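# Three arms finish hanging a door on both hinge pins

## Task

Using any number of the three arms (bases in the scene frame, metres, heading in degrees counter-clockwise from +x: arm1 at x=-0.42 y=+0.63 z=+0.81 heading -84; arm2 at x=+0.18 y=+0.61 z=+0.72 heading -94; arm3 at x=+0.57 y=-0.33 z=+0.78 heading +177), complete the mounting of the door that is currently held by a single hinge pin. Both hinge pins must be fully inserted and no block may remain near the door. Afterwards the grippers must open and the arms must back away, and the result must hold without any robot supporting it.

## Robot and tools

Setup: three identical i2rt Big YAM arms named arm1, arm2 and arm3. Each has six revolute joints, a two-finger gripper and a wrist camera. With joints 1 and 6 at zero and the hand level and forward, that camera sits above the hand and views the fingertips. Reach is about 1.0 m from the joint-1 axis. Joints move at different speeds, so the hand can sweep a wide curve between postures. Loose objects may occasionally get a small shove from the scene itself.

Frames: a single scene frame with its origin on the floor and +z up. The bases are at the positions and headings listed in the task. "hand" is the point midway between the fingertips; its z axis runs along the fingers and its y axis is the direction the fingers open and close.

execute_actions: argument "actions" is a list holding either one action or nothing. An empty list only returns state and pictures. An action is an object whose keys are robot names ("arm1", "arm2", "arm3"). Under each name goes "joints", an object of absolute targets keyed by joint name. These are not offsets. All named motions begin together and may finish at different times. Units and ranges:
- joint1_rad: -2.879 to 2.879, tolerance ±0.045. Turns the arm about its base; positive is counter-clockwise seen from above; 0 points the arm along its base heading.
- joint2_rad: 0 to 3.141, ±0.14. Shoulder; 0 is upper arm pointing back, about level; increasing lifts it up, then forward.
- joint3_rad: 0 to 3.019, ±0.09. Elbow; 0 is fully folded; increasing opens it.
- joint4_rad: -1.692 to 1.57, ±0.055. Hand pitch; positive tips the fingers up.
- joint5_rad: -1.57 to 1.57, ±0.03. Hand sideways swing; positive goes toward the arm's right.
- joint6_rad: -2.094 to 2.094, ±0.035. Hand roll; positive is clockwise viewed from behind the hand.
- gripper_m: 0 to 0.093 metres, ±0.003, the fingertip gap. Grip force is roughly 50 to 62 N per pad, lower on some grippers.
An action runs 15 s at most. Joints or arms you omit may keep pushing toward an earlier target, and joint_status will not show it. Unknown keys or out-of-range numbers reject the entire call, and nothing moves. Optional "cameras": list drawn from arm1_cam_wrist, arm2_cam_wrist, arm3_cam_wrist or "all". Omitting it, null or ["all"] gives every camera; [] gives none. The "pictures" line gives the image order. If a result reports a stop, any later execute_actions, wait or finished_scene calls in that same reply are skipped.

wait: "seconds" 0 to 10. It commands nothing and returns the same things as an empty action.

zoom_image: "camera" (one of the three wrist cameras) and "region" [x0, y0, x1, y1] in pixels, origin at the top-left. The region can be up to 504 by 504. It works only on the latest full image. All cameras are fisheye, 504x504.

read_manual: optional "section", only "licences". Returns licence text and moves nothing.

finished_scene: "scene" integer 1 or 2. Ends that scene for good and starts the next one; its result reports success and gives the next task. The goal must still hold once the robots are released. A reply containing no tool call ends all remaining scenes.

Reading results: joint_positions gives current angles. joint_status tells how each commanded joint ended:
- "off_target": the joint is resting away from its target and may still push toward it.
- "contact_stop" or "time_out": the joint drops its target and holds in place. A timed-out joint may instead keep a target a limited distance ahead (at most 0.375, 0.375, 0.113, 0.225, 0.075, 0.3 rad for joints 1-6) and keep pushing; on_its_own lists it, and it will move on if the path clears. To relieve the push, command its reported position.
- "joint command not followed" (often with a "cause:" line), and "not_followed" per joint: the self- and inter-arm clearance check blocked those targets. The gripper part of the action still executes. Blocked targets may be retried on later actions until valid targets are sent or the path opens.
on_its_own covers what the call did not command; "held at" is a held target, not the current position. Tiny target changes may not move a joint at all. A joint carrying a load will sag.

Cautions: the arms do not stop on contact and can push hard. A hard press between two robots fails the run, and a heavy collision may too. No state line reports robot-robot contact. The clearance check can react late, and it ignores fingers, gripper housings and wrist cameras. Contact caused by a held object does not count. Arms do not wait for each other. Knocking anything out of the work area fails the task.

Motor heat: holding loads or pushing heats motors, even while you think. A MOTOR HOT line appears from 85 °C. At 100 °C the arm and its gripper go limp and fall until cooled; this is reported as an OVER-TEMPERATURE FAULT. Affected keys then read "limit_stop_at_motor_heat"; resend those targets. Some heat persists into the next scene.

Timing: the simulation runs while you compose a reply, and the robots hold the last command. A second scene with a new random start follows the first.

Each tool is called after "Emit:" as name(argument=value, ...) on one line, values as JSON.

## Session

Emit:
execute_actions(actions=[])

Scene clock: 0.00 s.
arm1.joint_positions: joint1_rad=+0.183 joint2_rad=+0.302 joint3_rad=+1.582 joint4_rad=-1.139 joint5_rad=-0.296 joint6_rad=-0.747 gripper_m=+0.095
arm1.joint_status: not commanded
arm1.hand: x=-0.3675 y=+0.6193 z=+1.5162 quat_wxyz=(-0.476, -0.064, -0.655, +0.584) (m; scene frame)
arm2.joint_positions: joint1_rad=+0.822 joint2_rad=+0.560 joint3_rad=+1.494 joint4_rad=-1.569 joint5_rad=+0.025 joint6_rad=+0.803 gripper_m=+0.095
arm2.joint_status: not commanded
arm2.hand: x=+0.2842 y=+0.4984 z=+1.2757 quat_wxyz=(-0.456, -0.648, -0.610, +0.019) (m; scene frame)
arm3.joint_positions: joint1_rad=+0.244 joint2_rad=+0.492 joint3_rad=+1.373 joint4_rad=-1.510 joint5_rad=-0.204 joint6_rad=-0.687 gripper_m=+0.094
arm3.joint_status: not commanded
arm3.hand: x=+0.4176 y=-0.3932 z=+1.3042 quat_wxyz=(-0.027, +0.785, +0.417, -0.456) (m; scene frame)
pictures: arm1_cam_wrist, arm2_cam_wrist, arm3_cam_wrist
Images, in order (width x height): arm1_cam_wrist 504x504, arm2_cam_wrist 504x504, arm3_cam_wrist 504x504.

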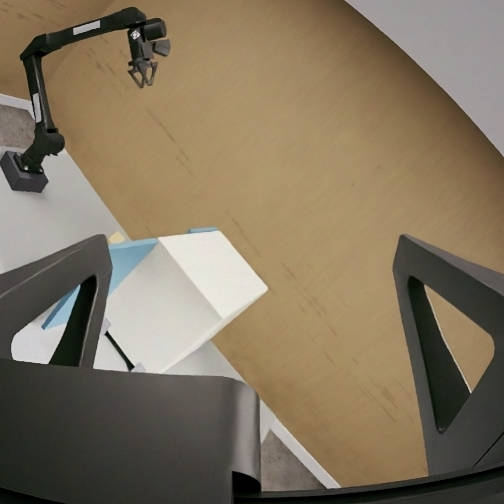

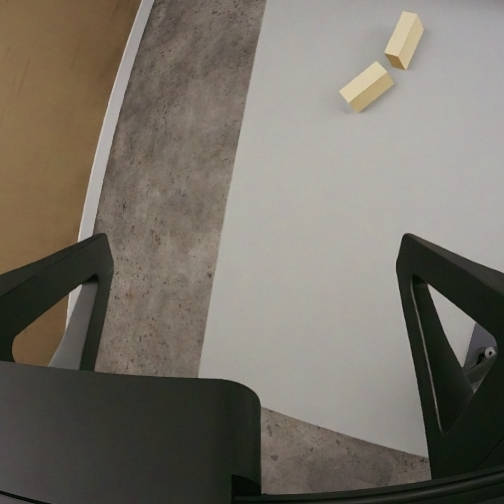

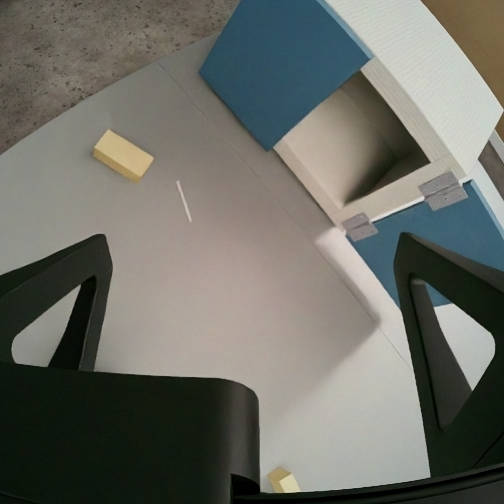

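Emit:
execute_actions(actions=[{"arm3":{"joints":{"joint1_rad":0.0,"joint2_rad":0.8,"joint3_rad":0.9,"joint4_rad":-0.5,"joint5_rad":0,"joint6_rad":0}},"arm2":{"joints":{"joint1_rad":-0.1,"joint4_rad":-1.1,"joint6_rad":0,"joint5_rad":0}},"arm1":{"joints":{"joint4_rad":-1.4,"joint6_rad":0,"joint5_rad":0}}}])

Scene clock: 3.70 s.
arm1.joint_positions: joint1_rad=+0.183 joint2_rad=+0.302 joint3_rad=+1.582 joint4_rad=-1.394 joint5_rad=-0.004 joint6_rad=-0.010 gripper_m=+0.095
arm1.joint_status: all done
arm1.hand: x=-0.4128 y=+0.5973 z=+1.4547 quat_wxyz=(-0.532, -0.442, -0.601, +0.400) (m; scene frame)
arm2.joint_positions: joint1_rad=-0.091 joint2_rad=+0.560 joint3_rad=+1.494 joint4_rad=-1.125 joint5_rad=+0.000 joint6_rad=+0.012 gripper_m=+0.095
arm2.joint_status: all done
arm2.hand: x=+0.1436 y=+0.4187 z=+1.3760 quat_wxyz=(-0.419, -0.588, -0.492, +0.486) (m; scene frame)
arm3.joint_positions: joint1_rad=+0.002 joint2_rad=+0.802 joint3_rad=+0.872 joint4_rad=-0.523 joint5_rad=-0.002 joint6_rad=-0.008 gripper_m=+0.094
arm3.joint_status: all done
arm3.hand: x=+0.1596 y=-0.3052 z=+1.1515 quat_wxyz=(-0.020, +0.849, -0.019, -0.528) (m; scene frame)
pictures: arm1_cam_wrist, arm2_cam_wrist, arm3_cam_wrist
Images, in order (width x height): arm1_cam_wrist 504x504, arm2_cam_wrist 504x504, arm3_cam_wrist 504x504.

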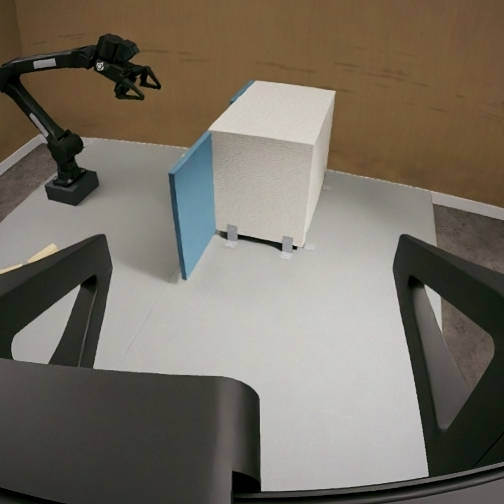

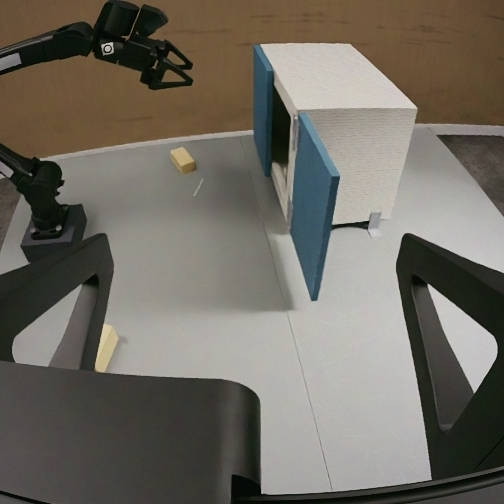

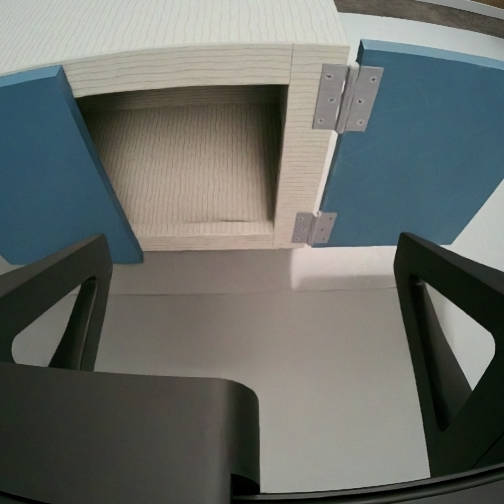

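Emit:
zoom_image(camera="arm3_cam_wrist", region=[270, 30, 410, 260])

Emit:
zoom_image(camera="arm2_cam_wrist", region=[140, 130, 260, 220])

Region (270, 30, 410, 260) of arm3_cam_wrist's 504x504 image, scaled by 2.191, with more detail than that image has; it fills the left 307 columns of this view, and the rest is white.

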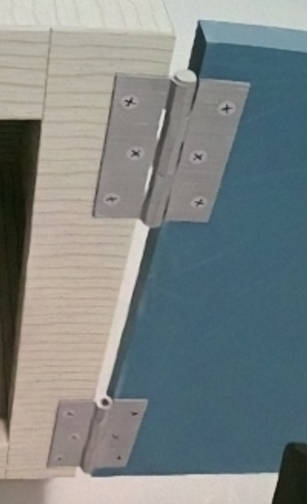

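Region (140, 130, 260, 220) of arm2_cam_wrist's 504x504 image, scaled by 4.200, with more detail than that image has; it fills the top 378 rows of this view, and the rest is white.

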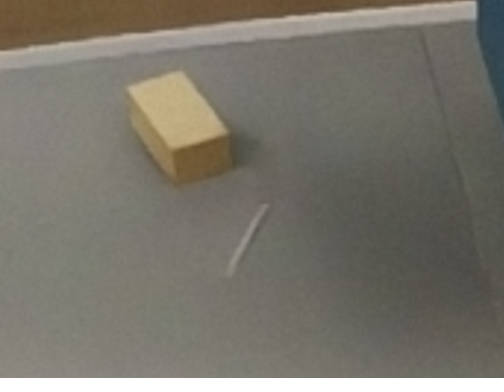

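Emit:
execute_actions(actions=[{"arm3":{"joints":{"joint1_rad":0.37,"joint4_rad":-1.24,"joint6_rad":-1.0,"joint3_rad":1.2,"joint2_rad":1.51}}}], cameras=["arm3_cam_wrist","arm2_cam_wrist"])

Scene clock: 14.87 s.
arm1.joint_positions: joint1_rad=+0.183 joint2_rad=+0.302 joint3_rad=+1.582 joint4_rad=-1.394 joint5_rad=-0.004 joint6_rad=-0.009 gripper_m=+0.095
arm1.joint_status: not commanded
arm1.hand: x=-0.4128 y=+0.5973 z=+1.4547 quat_wxyz=(-0.532, -0.442, -0.601, +0.400) (m; scene frame)
arm2.joint_positions: joint1_rad=-0.091 joint2_rad=+0.560 joint3_rad=+1.494 joint4_rad=-1.125 joint5_rad=+0.000 joint6_rad=+0.011 gripper_m=+0.095
arm2.joint_status: not commanded
arm2.hand: x=+0.1436 y=+0.4187 z=+1.3760 quat_wxyz=(-0.419, -0.588, -0.492, +0.486) (m; scene frame)
arm3.joint_positions: joint1_rad=+0.376 joint2_rad=+1.529 joint3_rad=+1.179 joint4_rad=-1.228 joint5_rad=+0.000 joint6_rad=-0.991 gripper_m=+0.094
arm3.joint_status: all done
arm3.hand: x=+0.1597 y=-0.4606 z=+0.9159 quat_wxyz=(+0.000, +0.794, +0.608, +0.008) (m; scene frame)
pictures: arm2_cam_wrist, arm3_cam_wrist
Images, in order (width x height): arm2_cam_wrist 504x504, arm3_cam_wrist 504x504.

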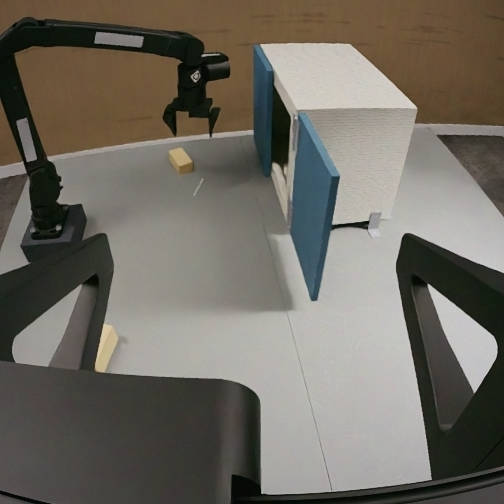

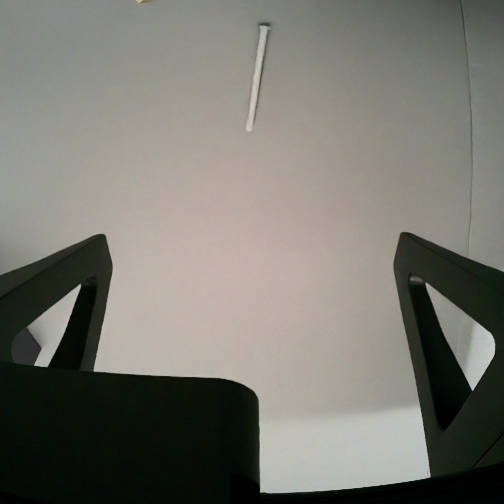

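Emit:
execute_actions(actions=[{"arm3":{"joints":{"joint1_rad":0.43,"joint2_rad":1.78,"joint3_rad":1.07,"joint4_rad":-0.825,"joint6_rad":-0.78,"gripper_m":0.04}}}], cameras=["arm3_cam_wrist"])

Scene clock: 21.00 s.
arm1.joint_positions: joint1_rad=+0.183 joint2_rad=+0.302 joint3_rad=+1.582 joint4_rad=-1.394 joint5_rad=-0.004 joint6_rad=-0.009 gripper_m=+0.095
arm1.joint_status: not commanded
arm1.hand: x=-0.4128 y=+0.5973 z=+1.4547 quat_wxyz=(-0.532, -0.442, -0.601, +0.400) (m; scene frame)
arm2.joint_positions: joint1_rad=-0.091 joint2_rad=+0.560 joint3_rad=+1.494 joint4_rad=-1.125 joint5_rad=+0.000 joint6_rad=+0.011 gripper_m=+0.095
arm2.joint_status: not commanded
arm2.hand: x=+0.1436 y=+0.4187 z=+1.3760 quat_wxyz=(-0.419, -0.588, -0.492, +0.486) (m; scene frame)
arm3.joint_positions: joint1_rad=+0.434 joint2_rad=+1.803 joint3_rad=+1.052 joint4_rad=-0.838 joint5_rad=+0.000 joint6_rad=-0.788 gripper_m=+0.040
arm3.joint_status: all done
arm3.hand: x=+0.1511 y=-0.4896 z=+0.7577 quat_wxyz=(+0.000, +0.836, +0.549, +0.013) (m; scene frame)
pictures: arm3_cam_wrist
Images, in order (width x height): arm3_cam_wrist 504x504.

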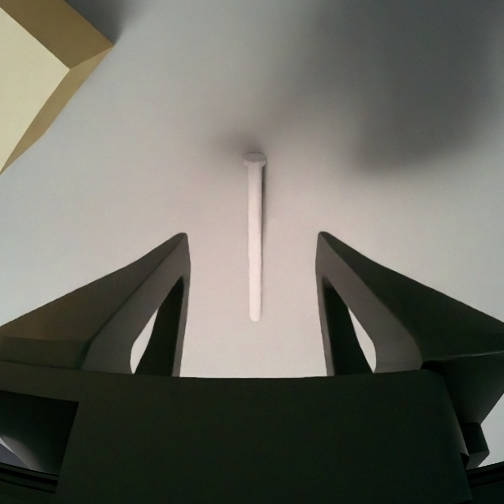

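Emit:
execute_actions(actions=[{"arm3":{"joints":{"joint2_rad":1.885,"joint3_rad":1.045,"joint4_rad":-0.745}}}], cameras=["arm3_cam_wrist"])

Scene clock: 23.47 s.
arm1.joint_positions: joint1_rad=+0.183 joint2_rad=+0.302 joint3_rad=+1.582 joint4_rad=-1.394 joint5_rad=-0.004 joint6_rad=-0.009 gripper_m=+0.095
arm1.joint_status: not commanded
arm1.hand: x=-0.4128 y=+0.5973 z=+1.4547 quat_wxyz=(-0.532, -0.442, -0.601, +0.400) (m; scene frame)
arm2.joint_positions: joint1_rad=-0.091 joint2_rad=+0.560 joint3_rad=+1.494 joint4_rad=-1.125 joint5_rad=+0.000 joint6_rad=+0.011 gripper_m=+0.095
arm2.joint_status: not commanded
arm2.hand: x=+0.1436 y=+0.4187 z=+1.3760 quat_wxyz=(-0.419, -0.588, -0.492, +0.486) (m; scene frame)
arm3.joint_positions: joint1_rad=+0.433 joint2_rad=+1.861 joint3_rad=+1.046 joint4_rad=-0.753 joint5_rad=+0.000 joint6_rad=-0.788 gripper_m=+0.040
arm3.joint_status: all done
arm3.hand: x=+0.1435 y=-0.4921 z=+0.7307 quat_wxyz=(-0.002, +0.836, +0.548, +0.003) (m; scene frame)
pictures: arm3_cam_wrist
Images, in order (width x height): arm3_cam_wrist 504x504.

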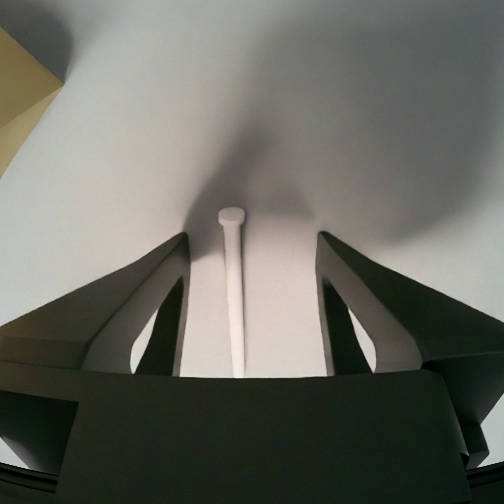

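Emit:
execute_actions(actions=[{"arm3":{"joints":{"joint2_rad":1.87,"joint4_rad":-0.80}}}], cameras=[])

Emit:
execute_actions(actions=[{"arm3":{"joints":{"gripper_m":0.0}}}], cameras=["arm3_cam_wrist"])

Scene clock: 26.20 s.
arm1.joint_positions: joint1_rad=+0.183 joint2_rad=+0.302 joint3_rad=+1.582 joint4_rad=-1.394 joint5_rad=-0.004 joint6_rad=-0.009 gripper_m=+0.095
arm1.joint_status: not commanded
arm1.hand: x=-0.4128 y=+0.5973 z=+1.4547 quat_wxyz=(-0.532, -0.442, -0.601, +0.400) (m; scene frame)
arm2.joint_positions: joint1_rad=-0.091 joint2_rad=+0.560 joint3_rad=+1.494 joint4_rad=-1.125 joint5_rad=+0.000 joint6_rad=+0.011 gripper_m=+0.095
arm2.joint_status: not commanded
arm2.hand: x=+0.1436 y=+0.4187 z=+1.3760 quat_wxyz=(-0.419, -0.588, -0.492, +0.486) (m; scene frame)
arm3.joint_positions: joint1_rad=+0.433 joint2_rad=+1.861 joint3_rad=+1.046 joint4_rad=-0.784 joint5_rad=+0.000 joint6_rad=-0.788 gripper_m=+0.040
arm3.joint_status: all done
arm3.hand: x=+0.1507 y=-0.4893 z=+0.7309 quat_wxyz=(+0.001, +0.836, +0.548, +0.018) (m; scene frame)
pictures: none
No camera images: the call's "cameras" was empty. Leave "cameras" out to get every camera's image.

Scene clock: 26.77 s.
arm1.joint_positions: joint1_rad=+0.183 joint2_rad=+0.302 joint3_rad=+1.582 joint4_rad=-1.394 joint5_rad=-0.004 joint6_rad=-0.009 gripper_m=+0.095
arm1.joint_status: not commanded
arm1.hand: x=-0.4128 y=+0.5973 z=+1.4547 quat_wxyz=(-0.532, -0.442, -0.601, +0.400) (m; scene frame)
arm2.joint_positions: joint1_rad=-0.091 joint2_rad=+0.560 joint3_rad=+1.494 joint4_rad=-1.125 joint5_rad=+0.000 joint6_rad=+0.011 gripper_m=+0.095
arm2.joint_status: not commanded
arm2.hand: x=+0.1436 y=+0.4187 z=+1.3760 quat_wxyz=(-0.419, -0.588, -0.492, +0.486) (m; scene frame)
arm3.joint_positions: joint1_rad=+0.433 joint2_rad=+1.861 joint3_rad=+1.045 joint4_rad=-0.788 joint5_rad=+0.000 joint6_rad=-0.788 gripper_m=+0.002
arm3.joint_status: all done
arm3.hand: x=+0.1520 y=-0.4888 z=+0.7307 quat_wxyz=(+0.001, +0.836, +0.548, +0.020) (m; scene frame)
pictures: arm3_cam_wrist
Images, in order (width x height): arm3_cam_wrist 504x504.

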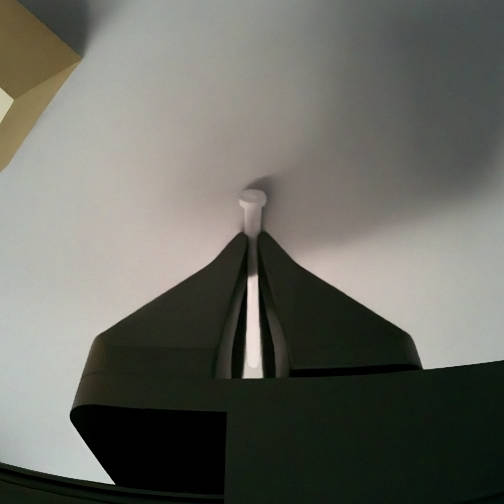

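Same sequence as before, with arm2 to its viewing pose.

Emit:
execute_actions(actions=[{"arm3":{"joints":{"joint2_rad":1.45}},"arm2":{"joints":{"joint1_rad":-0.04,"joint2_rad":0.82,"joint3_rad":0.37,"joint4_rad":0.48,"gripper_m":0.03}}}], cameras=[])

Emit:
execute_actions(actions=[{"arm3":{"joints":{"joint2_rad":1.0,"joint3_rad":0.5,"joint4_rad":-0.3,"joint6_rad":0.02,"joint1_rad":-0.08}},"arm2":{"joints":{"joint2_rad":1.73,"joint3_rad":0.92,"joint4_rad":0.85,"joint5_rad":0.35}}}], cameras=[])

Emit:
execute_actions(actions=[{"arm3":{"joints":{"joint3_rad":0.33,"joint4_rad":1.13}}}], cameras=[])

Emit:
execute_actions(actions=[{"arm3":{"joints":{"joint2_rad":1.44}}}], cameras=[])

Emit:
execute_actions(actions=[{"arm3":{"joints":{"joint2_rad":1.76,"joint3_rad":0.685,"joint4_rad":1.09}}}], cameras=["arm2_cam_wrist","arm3_cam_wrist"])

Scene clock: 32.40 s.
arm1.joint_positions: joint1_rad=+0.183 joint2_rad=+0.302 joint3_rad=+1.582 joint4_rad=-1.394 joint5_rad=-0.004 joint6_rad=-0.009 gripper_m=+0.095
arm1.joint_status: not commanded
arm1.hand: x=-0.4128 y=+0.5973 z=+1.4547 quat_wxyz=(-0.532, -0.442, -0.601, +0.400) (m; scene frame)
arm2.joint_positions: joint1_rad=-0.050 joint2_rad=+0.823 joint3_rad=+0.366 joint4_rad=+0.455 joint5_rad=+0.000 joint6_rad=+0.011 gripper_m=+0.030
arm2.joint_status: all done
arm2.hand: x=+0.1280 y=+0.2164 z=+1.0146 quat_wxyz=(-0.475, -0.529, -0.462, +0.530) (m; scene frame)
arm3.joint_positions: joint1_rad=+0.433 joint2_rad=+1.435 joint3_rad=+1.028 joint4_rad=-0.792 joint5_rad=+0.000 joint6_rad=-0.788 gripper_m=+0.002
arm3.joint_status: all done
arm3.hand: x=+0.1239 y=-0.5009 z=+0.9154 quat_wxyz=(-0.040, +0.822, +0.539, -0.177) (m; scene frame)
pictures: none
No camera images: the call's "cameras" was empty. Leave "cameras" out to get every camera's image.

Scene clock: 34.13 s.
arm1.joint_positions: joint1_rad=+0.183 joint2_rad=+0.302 joint3_rad=+1.582 joint4_rad=-1.394 joint5_rad=-0.004 joint6_rad=-0.009 gripper_m=+0.095
arm1.joint_status: not commanded
arm1.hand: x=-0.4128 y=+0.5973 z=+1.4547 quat_wxyz=(-0.532, -0.442, -0.601, +0.400) (m; scene frame)
arm2.joint_positions: joint1_rad=-0.050 joint2_rad=+1.729 joint3_rad=+0.895 joint4_rad=+0.834 joint5_rad=+0.348 joint6_rad=+0.011 gripper_m=+0.030
arm2.joint_status: all done
arm2.hand: x=+0.0412 y=-0.0140 z=+0.9430 quat_wxyz=(-0.378, -0.602, -0.362, +0.603) (m; scene frame)
arm3.joint_positions: joint1_rad=-0.077 joint2_rad=+0.995 joint3_rad=+0.486 joint4_rad=-0.321 joint5_rad=+0.000 joint6_rad=+0.012 gripper_m=+0.002
arm3.joint_status: all done
arm3.hand: x=+0.2010 y=-0.2755 z=+0.9001 quat_wxyz=(-0.027, +0.930, -0.068, -0.359) (m; scene frame)
pictures: none
No camera images: the call's "cameras" was empty. Leave "cameras" out to get every camera's image.

Scene clock: 35.90 s.
arm1.joint_positions: joint1_rad=+0.183 joint2_rad=+0.302 joint3_rad=+1.582 joint4_rad=-1.394 joint5_rad=-0.004 joint6_rad=-0.009 gripper_m=+0.095
arm1.joint_status: not commanded
arm1.hand: x=-0.4128 y=+0.5973 z=+1.4547 quat_wxyz=(-0.532, -0.442, -0.601, +0.400) (m; scene frame)
arm2.joint_positions: joint1_rad=-0.050 joint2_rad=+1.729 joint3_rad=+0.895 joint4_rad=+0.834 joint5_rad=+0.348 joint6_rad=+0.011 gripper_m=+0.030
arm2.joint_status: not commanded
arm2.hand: x=+0.0412 y=-0.0140 z=+0.9430 quat_wxyz=(-0.378, -0.602, -0.362, +0.603) (m; scene frame)
arm3.joint_positions: joint1_rad=-0.077 joint2_rad=+0.995 joint3_rad=+0.305 joint4_rad=+1.108 joint5_rad=+0.000 joint6_rad=+0.012 gripper_m=+0.002
arm3.joint_status: all done
arm3.hand: x=+0.1801 y=-0.2745 z=+1.1242 quat_wxyz=(-0.055, +0.545, -0.038, -0.836) (m; scene frame)
pictures: none
No camera images: the call's "cameras" was empty. Leave "cameras" out to get every camera's image.

Scene clock: 37.00 s.
arm1.joint_positions: joint1_rad=+0.183 joint2_rad=+0.302 joint3_rad=+1.582 joint4_rad=-1.394 joint5_rad=-0.004 joint6_rad=-0.009 gripper_m=+0.095
arm1.joint_status: not commanded
arm1.hand: x=-0.4128 y=+0.5973 z=+1.4547 quat_wxyz=(-0.532, -0.442, -0.601, +0.400) (m; scene frame)
arm2.joint_positions: joint1_rad=-0.050 joint2_rad=+1.729 joint3_rad=+0.895 joint4_rad=+0.834 joint5_rad=+0.348 joint6_rad=+0.011 gripper_m=+0.030
arm2.joint_status: not commanded
arm2.hand: x=+0.0412 y=-0.0140 z=+0.9430 quat_wxyz=(-0.378, -0.602, -0.362, +0.603) (m; scene frame)
arm3.joint_positions: joint1_rad=-0.077 joint2_rad=+1.438 joint3_rad=+0.305 joint4_rad=+1.116 joint5_rad=+0.000 joint6_rad=+0.012 gripper_m=+0.002
arm3.joint_status: all done
arm3.hand: x=+0.1266 y=-0.2656 z=+0.9471 quat_wxyz=(-0.047, +0.712, -0.051, -0.698) (m; scene frame)
pictures: none
No camera images: the call's "cameras" was empty. Leave "cameras" out to get every camera's image.

Scene clock: 38.13 s.
arm1.joint_positions: joint1_rad=+0.183 joint2_rad=+0.302 joint3_rad=+1.582 joint4_rad=-1.394 joint5_rad=-0.004 joint6_rad=-0.009 gripper_m=+0.095
arm1.joint_status: not commanded
arm1.hand: x=-0.4128 y=+0.5973 z=+1.4547 quat_wxyz=(-0.532, -0.442, -0.601, +0.400) (m; scene frame)
arm2.joint_positions: joint1_rad=-0.050 joint2_rad=+1.729 joint3_rad=+0.895 joint4_rad=+0.834 joint5_rad=+0.348 joint6_rad=+0.011 gripper_m=+0.030
arm2.joint_status: not commanded
arm2.hand: x=+0.0412 y=-0.0140 z=+0.9430 quat_wxyz=(-0.378, -0.602, -0.362, +0.603) (m; scene frame)
arm3.joint_positions: joint1_rad=-0.077 joint2_rad=+1.755 joint3_rad=+0.654 joint4_rad=+1.098 joint5_rad=+0.000 joint6_rad=+0.012 gripper_m=+0.002
arm3.joint_status: all done
arm3.hand: x=-0.0022 y=-0.2476 z=+0.9312 quat_wxyz=(-0.047, +0.707, -0.050, -0.703) (m; scene frame)
pictures: arm2_cam_wrist, arm3_cam_wrist
Images, in order (width x height): arm2_cam_wrist 504x504, arm3_cam_wrist 504x504.

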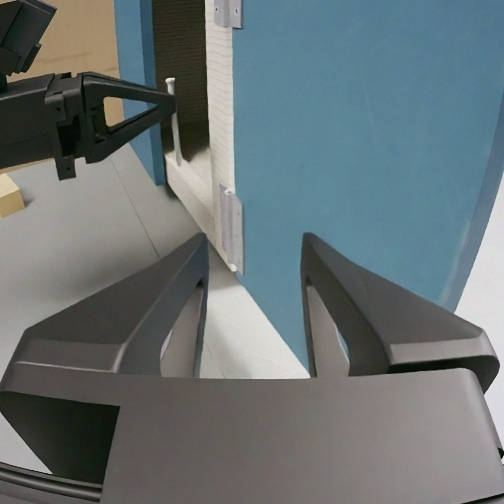

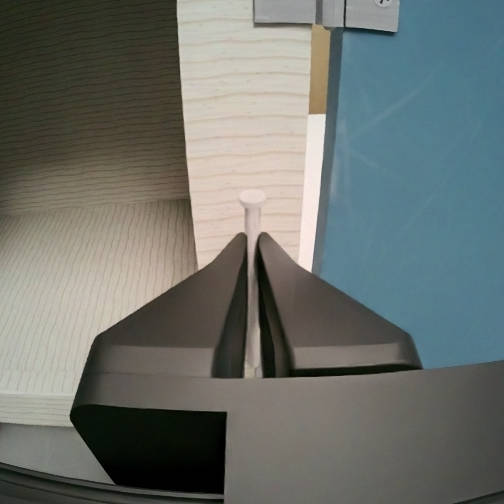

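Emit:
execute_actions(actions=[{"arm3":{"joints":{"joint1_rad":-0.127,"joint2_rad":1.808,"joint3_rad":0.75,"joint4_rad":1.043}}}], cameras=["arm2_cam_wrist","arm3_cam_wrist"])

Emit:
zoom_image(camera="arm2_cam_wrist", region=[150, 0, 300, 260])

Emit:
zoom_image(camera="arm3_cam_wrist", region=[220, 300, 290, 390])

Scene clock: 42.50 s.
arm1.joint_positions: joint1_rad=+0.183 joint2_rad=+0.302 joint3_rad=+1.582 joint4_rad=-1.394 joint5_rad=-0.004 joint6_rad=-0.009 gripper_m=+0.095
arm1.joint_status: not commanded
arm1.hand: x=-0.4128 y=+0.5973 z=+1.4547 quat_wxyz=(-0.532, -0.442, -0.601, +0.400) (m; scene frame)
arm2.joint_positions: joint1_rad=-0.050 joint2_rad=+1.729 joint3_rad=+0.895 joint4_rad=+0.834 joint5_rad=+0.348 joint6_rad=+0.011 gripper_m=+0.030
arm2.joint_status: not commanded
arm2.hand: x=+0.0412 y=-0.0140 z=+0.9430 quat_wxyz=(-0.378, -0.602, -0.362, +0.603) (m; scene frame)
arm3.joint_positions: joint1_rad=-0.129 joint2_rad=+1.793 joint3_rad=+0.721 joint4_rad=+1.053 joint5_rad=+0.000 joint6_rad=+0.013 gripper_m=+0.002
arm3.joint_status: all done
arm3.hand: x=-0.0201 y=-0.2137 z=+0.9272 quat_wxyz=(-0.065, +0.711, -0.069, -0.697) (m; scene frame)
pictures: arm2_cam_wrist, arm3_cam_wrist
Images, in order (width x height): arm2_cam_wrist 504x504, arm3_cam_wrist 504x504.

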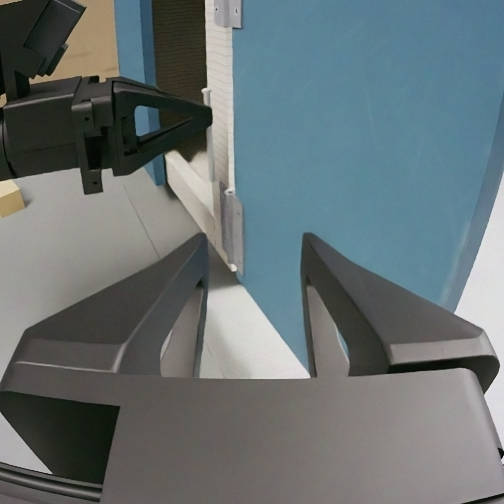

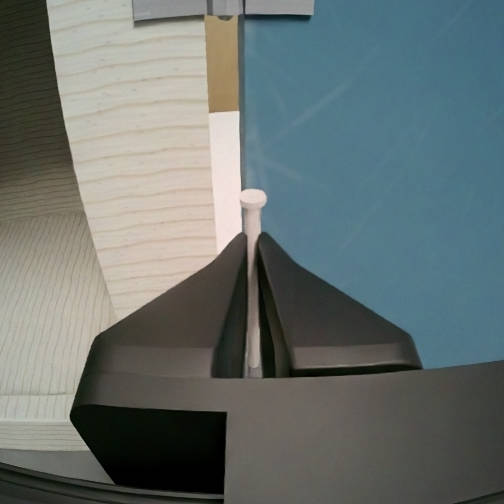

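Region (150, 0, 300, 260) of arm2_cam_wrist's 504x504 image, scaled by 1.938, with more detail than that image has; it fills the left 291 columns of this view, and the rest is white.

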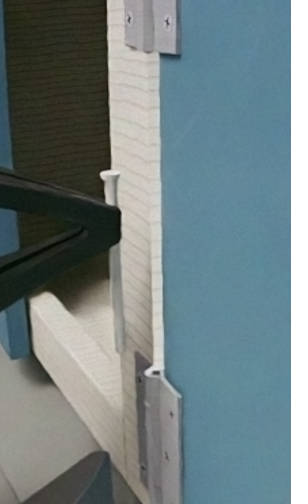

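Region (220, 300, 290, 390) of arm3_cam_wrist's 504x504 image, scaled by 5.600, with more detail than that image has.

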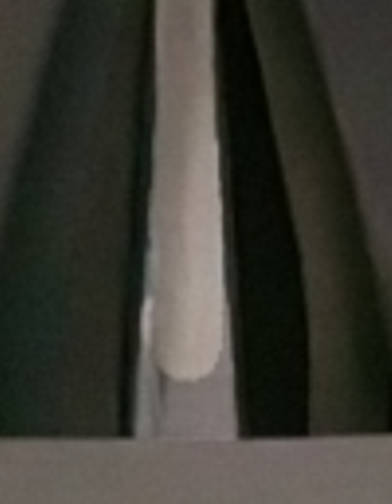

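Emit:
execute_actions(actions=[{"arm3":{"joints":{"joint1_rad":-0.112,"joint2_rad":1.832,"joint3_rad":0.788,"joint4_rad":1.028}}}], cameras=["arm2_cam_wrist","arm3_cam_wrist"])

Emit:
zoom_image(camera="arm2_cam_wrist", region=[170, 0, 290, 260])

Emit:
zoom_image(camera="arm3_cam_wrist", region=[220, 300, 290, 390])

Scene clock: 47.87 s.
arm1.joint_positions: joint1_rad=+0.183 joint2_rad=+0.302 joint3_rad=+1.582 joint4_rad=-1.394 joint5_rad=-0.004 joint6_rad=-0.009 gripper_m=+0.095
arm1.joint_status: not commanded
arm1.hand: x=-0.4128 y=+0.5973 z=+1.4547 quat_wxyz=(-0.532, -0.442, -0.601, +0.400) (m; scene frame)
arm2.joint_positions: joint1_rad=-0.050 joint2_rad=+1.729 joint3_rad=+0.895 joint4_rad=+0.834 joint5_rad=+0.348 joint6_rad=+0.011 gripper_m=+0.030
arm2.joint_status: not commanded
arm2.hand: x=+0.0412 y=-0.0140 z=+0.9430 quat_wxyz=(-0.378, -0.602, -0.362, +0.603) (m; scene frame)
arm3.joint_positions: joint1_rad=-0.118 joint2_rad=+1.815 joint3_rad=+0.755 joint4_rad=+1.038 joint5_rad=+0.000 joint6_rad=+0.013 gripper_m=+0.002
arm3.joint_status: all done
arm3.hand: x=-0.0329 y=-0.2183 z=+0.9252 quat_wxyz=(-0.061, +0.713, -0.065, -0.696) (m; scene frame)
pictures: arm2_cam_wrist, arm3_cam_wrist
Images, in order (width x height): arm2_cam_wrist 504x504, arm3_cam_wrist 504x504.

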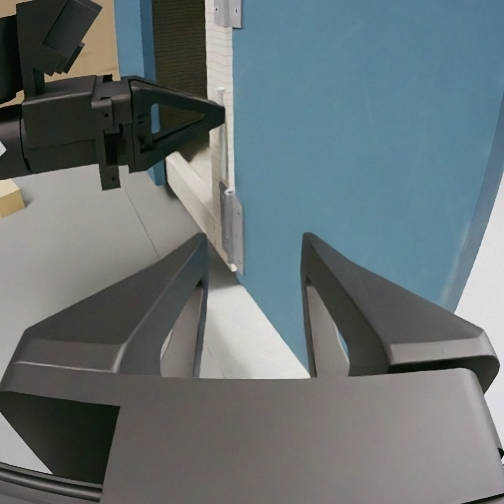

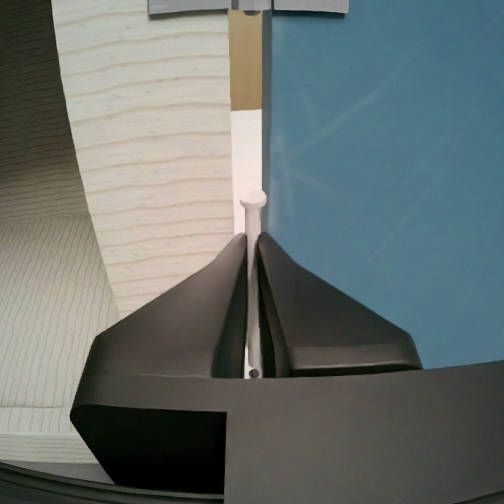

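Region (170, 0, 290, 260) of arm2_cam_wrist's 504x504 image, scaled by 1.938, with more detail than that image has; it fills the left 233 columns of this view, and the rest is white.

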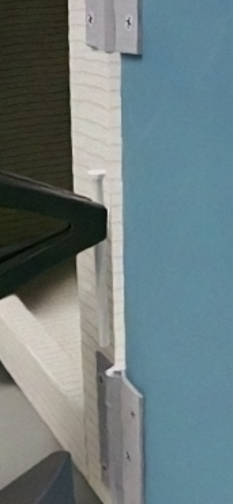

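Region (220, 300, 290, 390) of arm3_cam_wrist's 504x504 image, scaled by 5.600, with more detail than that image has.

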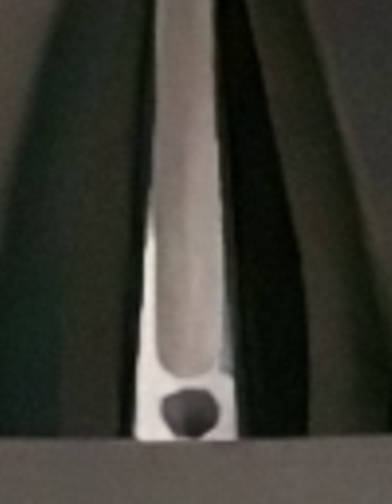

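Emit:
execute_actions(actions=[{"arm3":{"joints":{"joint2_rad":1.855,"joint3_rad":0.804,"joint4_rad":1.022}}}], cameras=["arm2_cam_wrist","arm3_cam_wrist"])

Emit:
zoom_image(camera="arm2_cam_wrist", region=[195, 80, 265, 220])

Emit:
zoom_image(camera="arm3_cam_wrist", region=[220, 300, 290, 390])

Scene clock: 51.07 s.
arm1.joint_positions: joint1_rad=+0.183 joint2_rad=+0.302 joint3_rad=+1.582 joint4_rad=-1.394 joint5_rad=-0.004 joint6_rad=-0.009 gripper_m=+0.095
arm1.joint_status: not commanded
arm1.hand: x=-0.4128 y=+0.5973 z=+1.4547 quat_wxyz=(-0.532, -0.442, -0.601, +0.400) (m; scene frame)
arm2.joint_positions: joint1_rad=-0.050 joint2_rad=+1.729 joint3_rad=+0.895 joint4_rad=+0.834 joint5_rad=+0.348 joint6_rad=+0.011 gripper_m=+0.030
arm2.joint_status: not commanded
arm2.hand: x=+0.0412 y=-0.0140 z=+0.9430 quat_wxyz=(-0.378, -0.602, -0.362, +0.603) (m; scene frame)
arm3.joint_positions: joint1_rad=-0.118 joint2_rad=+1.837 joint3_rad=+0.770 joint4_rad=+1.032 joint5_rad=+0.000 joint6_rad=+0.013 gripper_m=+0.002
arm3.joint_status: all done
arm3.hand: x=-0.0380 y=-0.2173 z=+0.9165 quat_wxyz=(-0.061, +0.718, -0.066, -0.691) (m; scene frame)
pictures: arm2_cam_wrist, arm3_cam_wrist
Images, in order (width x height): arm2_cam_wrist 504x504, arm3_cam_wrist 504x504.

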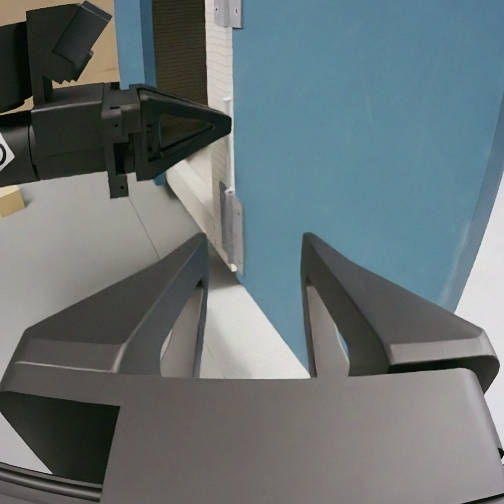

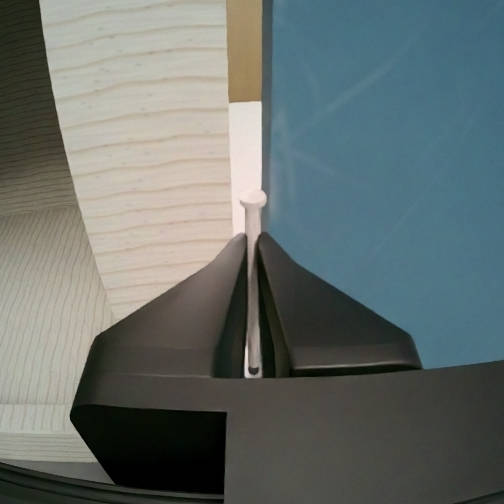

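Region (195, 80, 265, 220) of arm2_cam_wrist's 504x504 image, scaled by 3.600, with more detail than that image has.

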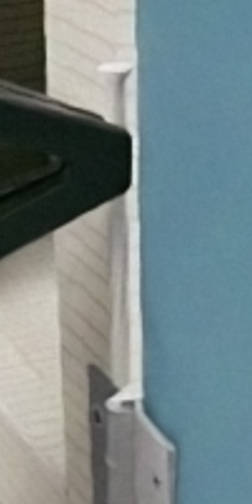

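Region (220, 300, 290, 390) of arm3_cam_wrist's 504x504 image, scaled by 5.600, with more detail than that image has.

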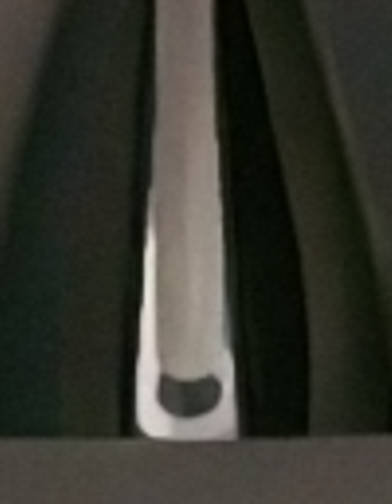

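Emit:
execute_actions(actions=[])

Scene clock: 60.13 s.
arm1.joint_positions: joint1_rad=+0.183 joint2_rad=+0.302 joint3_rad=+1.582 joint4_rad=-1.394 joint5_rad=-0.004 joint6_rad=-0.009 gripper_m=+0.095
arm1.joint_status: not commanded
arm1.hand: x=-0.4128 y=+0.5973 z=+1.4547 quat_wxyz=(-0.532, -0.442, -0.601, +0.400) (m; scene frame)
arm2.joint_positions: joint1_rad=-0.050 joint2_rad=+1.729 joint3_rad=+0.895 joint4_rad=+0.834 joint5_rad=+0.348 joint6_rad=+0.011 gripper_m=+0.030
arm2.joint_status: not commanded
arm2.hand: x=+0.0412 y=-0.0140 z=+0.9430 quat_wxyz=(-0.378, -0.602, -0.362, +0.603) (m; scene frame)
arm3.joint_positions: joint1_rad=-0.118 joint2_rad=+1.837 joint3_rad=+0.770 joint4_rad=+1.032 joint5_rad=+0.000 joint6_rad=+0.013 gripper_m=+0.002
arm3.joint_status: all done
arm3.hand: x=-0.0380 y=-0.2173 z=+0.9165 quat_wxyz=(-0.061, +0.718, -0.066, -0.691) (m; scene frame)
pictures: arm1_cam_wrist, arm2_cam_wrist, arm3_cam_wrist
Images, in order (width x height): arm1_cam_wrist 504x504, arm2_cam_wrist 504x504, arm3_cam_wrist 504x504.

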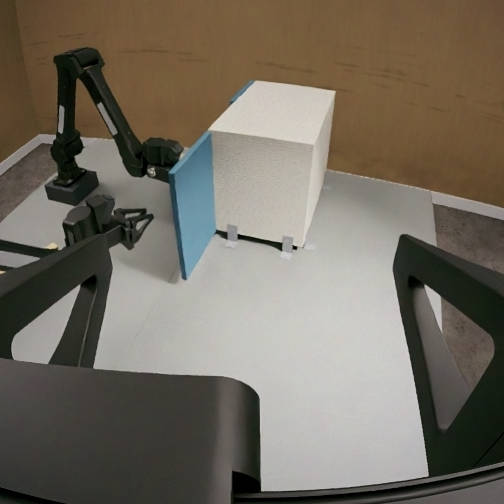

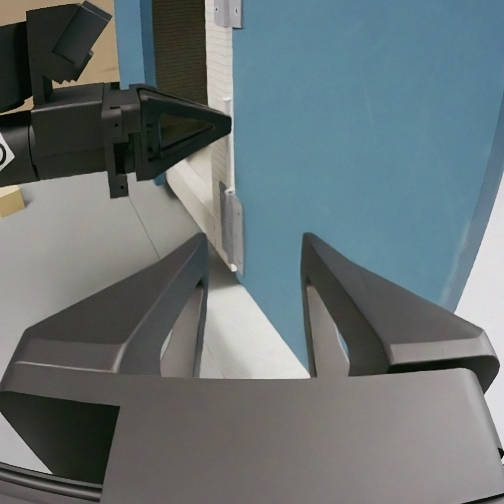

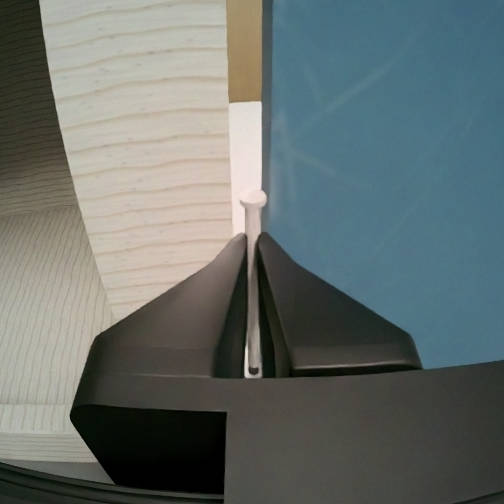

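Emit:
execute_actions(actions=[{"arm3":{"joints":{"joint2_rad":1.885,"joint4_rad":1.08}}}], cameras=["arm2_cam_wrist","arm3_cam_wrist"])

Emit:
zoom_image(camera="arm2_cam_wrist", region=[150, 80, 310, 280])

Scene clock: 62.83 s.
arm1.joint_positions: joint1_rad=+0.183 joint2_rad=+0.302 joint3_rad=+1.582 joint4_rad=-1.394 joint5_rad=-0.004 joint6_rad=-0.009 gripper_m=+0.095
arm1.joint_status: not commanded
arm1.hand: x=-0.4128 y=+0.5973 z=+1.4547 quat_wxyz=(-0.532, -0.442, -0.601, +0.400) (m; scene frame)
arm2.joint_positions: joint1_rad=-0.050 joint2_rad=+1.729 joint3_rad=+0.895 joint4_rad=+0.834 joint5_rad=+0.348 joint6_rad=+0.011 gripper_m=+0.030
arm2.joint_status: not commanded
arm2.hand: x=+0.0412 y=-0.0140 z=+0.9430 quat_wxyz=(-0.378, -0.602, -0.362, +0.603) (m; scene frame)
arm3.joint_positions: joint1_rad=-0.118 joint2_rad=+1.868 joint3_rad=+0.771 joint4_rad=+1.056 joint5_rad=+0.000 joint6_rad=+0.013 gripper_m=+0.002
arm3.joint_status: all done
arm3.hand: x=-0.0384 y=-0.2172 z=+0.9049 quat_wxyz=(-0.060, +0.719, -0.066, -0.689) (m; scene frame)
pictures: arm2_cam_wrist, arm3_cam_wrist
Images, in order (width x height): arm2_cam_wrist 504x504, arm3_cam_wrist 504x504.

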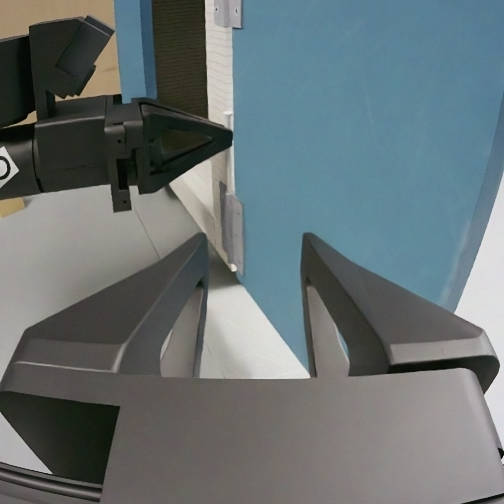

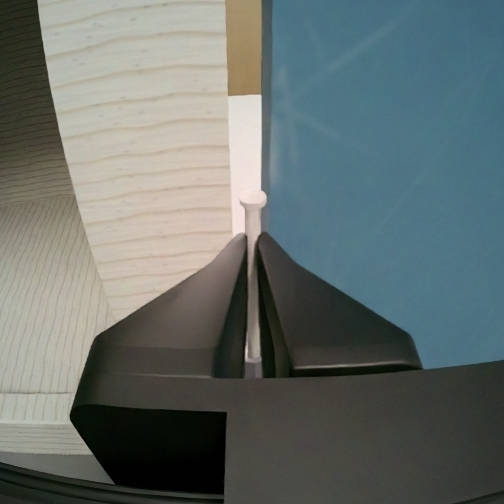

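Region (150, 80, 310, 280) of arm2_cam_wrist's 504x504 image, scaled by 2.520, with more detail than that image has; it fills the left 403 columns of this view, and the rest is white.

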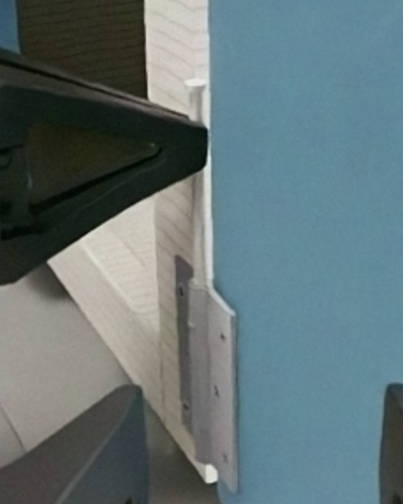

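Entered, apparently. Go lower.

Emit:
execute_actions(actions=[{"arm3":{"joints":{"joint2_rad":1.915,"joint4_rad":1.112}}}], cameras=["arm2_cam_wrist","arm3_cam_wrist"])

Emit:
zoom_image(camera="arm2_cam_wrist", region=[150, 80, 310, 280])

Scene clock: 65.53 s.
arm1.joint_positions: joint1_rad=+0.183 joint2_rad=+0.302 joint3_rad=+1.582 joint4_rad=-1.394 joint5_rad=-0.004 joint6_rad=-0.009 gripper_m=+0.095
arm1.joint_status: not commanded
arm1.hand: x=-0.4128 y=+0.5973 z=+1.4547 quat_wxyz=(-0.532, -0.442, -0.601, +0.400) (m; scene frame)
arm2.joint_positions: joint1_rad=-0.050 joint2_rad=+1.729 joint3_rad=+0.895 joint4_rad=+0.834 joint5_rad=+0.348 joint6_rad=+0.011 gripper_m=+0.030
arm2.joint_status: not commanded
arm2.hand: x=+0.0412 y=-0.0140 z=+0.9430 quat_wxyz=(-0.378, -0.602, -0.362, +0.603) (m; scene frame)
arm3.joint_positions: joint1_rad=-0.117 joint2_rad=+1.897 joint3_rad=+0.771 joint4_rad=+1.090 joint5_rad=+0.000 joint6_rad=+0.013 gripper_m=+0.002
arm3.joint_status: all done
arm3.hand: x=-0.0385 y=-0.2173 z=+0.8958 quat_wxyz=(-0.060, +0.718, -0.066, -0.691) (m; scene frame)
pictures: arm2_cam_wrist, arm3_cam_wrist
Images, in order (width x height): arm2_cam_wrist 504x504, arm3_cam_wrist 504x504.

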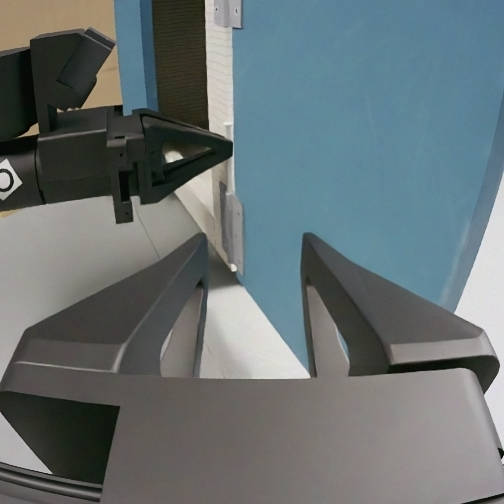

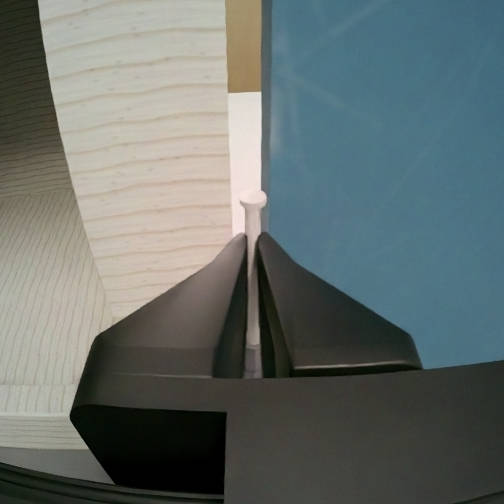

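Region (150, 80, 310, 280) of arm2_cam_wrist's 504x504 image, scaled by 2.520, with more detail than that image has; it fills the left 403 columns of this view, and the rest is white.

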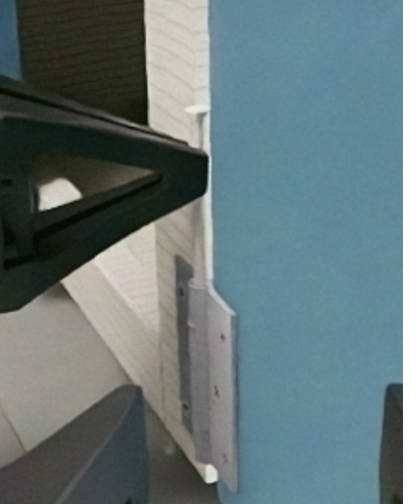

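Emit:
execute_actions(actions=[{"arm3":{"joints":{"joint2_rad":1.945,"joint4_rad":1.142}}}], cameras=["arm2_cam_wrist","arm3_cam_wrist"])

Emit:
zoom_image(camera="arm2_cam_wrist", region=[150, 80, 310, 280])

Scene clock: 68.13 s.
arm1.joint_positions: joint1_rad=+0.183 joint2_rad=+0.302 joint3_rad=+1.582 joint4_rad=-1.394 joint5_rad=-0.004 joint6_rad=-0.009 gripper_m=+0.095
arm1.joint_status: not commanded
arm1.hand: x=-0.4128 y=+0.5973 z=+1.4547 quat_wxyz=(-0.532, -0.442, -0.601, +0.400) (m; scene frame)
arm2.joint_positions: joint1_rad=-0.050 joint2_rad=+1.729 joint3_rad=+0.895 joint4_rad=+0.834 joint5_rad=+0.348 joint6_rad=+0.011 gripper_m=+0.030
arm2.joint_status: not commanded
arm2.hand: x=+0.0412 y=-0.0140 z=+0.9430 quat_wxyz=(-0.378, -0.602, -0.362, +0.603) (m; scene frame)
arm3.joint_positions: joint1_rad=-0.117 joint2_rad=+1.914 joint3_rad=+0.772 joint4_rad=+1.127 joint5_rad=+0.000 joint6_rad=+0.014 gripper_m=+0.002
arm3.joint_status: all done
arm3.hand: x=-0.0388 y=-0.2175 z=+0.8949 quat_wxyz=(-0.060, +0.710, -0.065, -0.698) (m; scene frame)
pictures: arm2_cam_wrist, arm3_cam_wrist
Images, in order (width x height): arm2_cam_wrist 504x504, arm3_cam_wrist 504x504.

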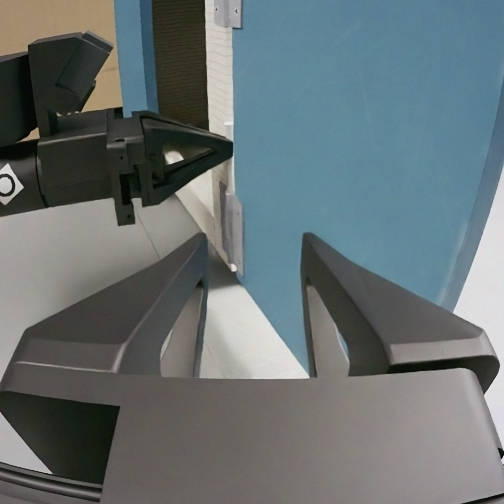

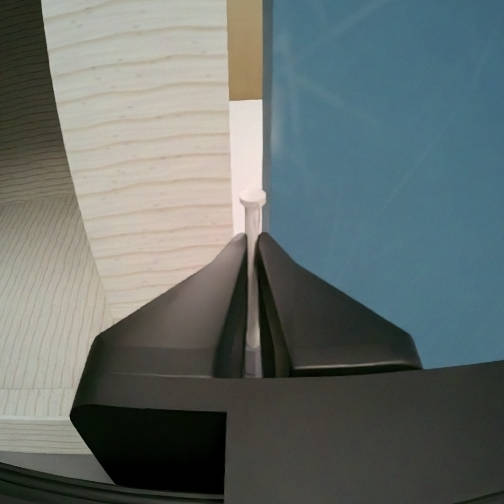

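Region (150, 80, 310, 280) of arm2_cam_wrist's 504x504 image, scaled by 2.520, with more detail than that image has; it fills the left 403 columns of this view, and the rest is white.

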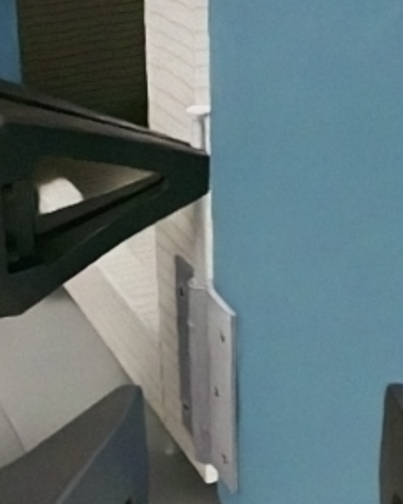

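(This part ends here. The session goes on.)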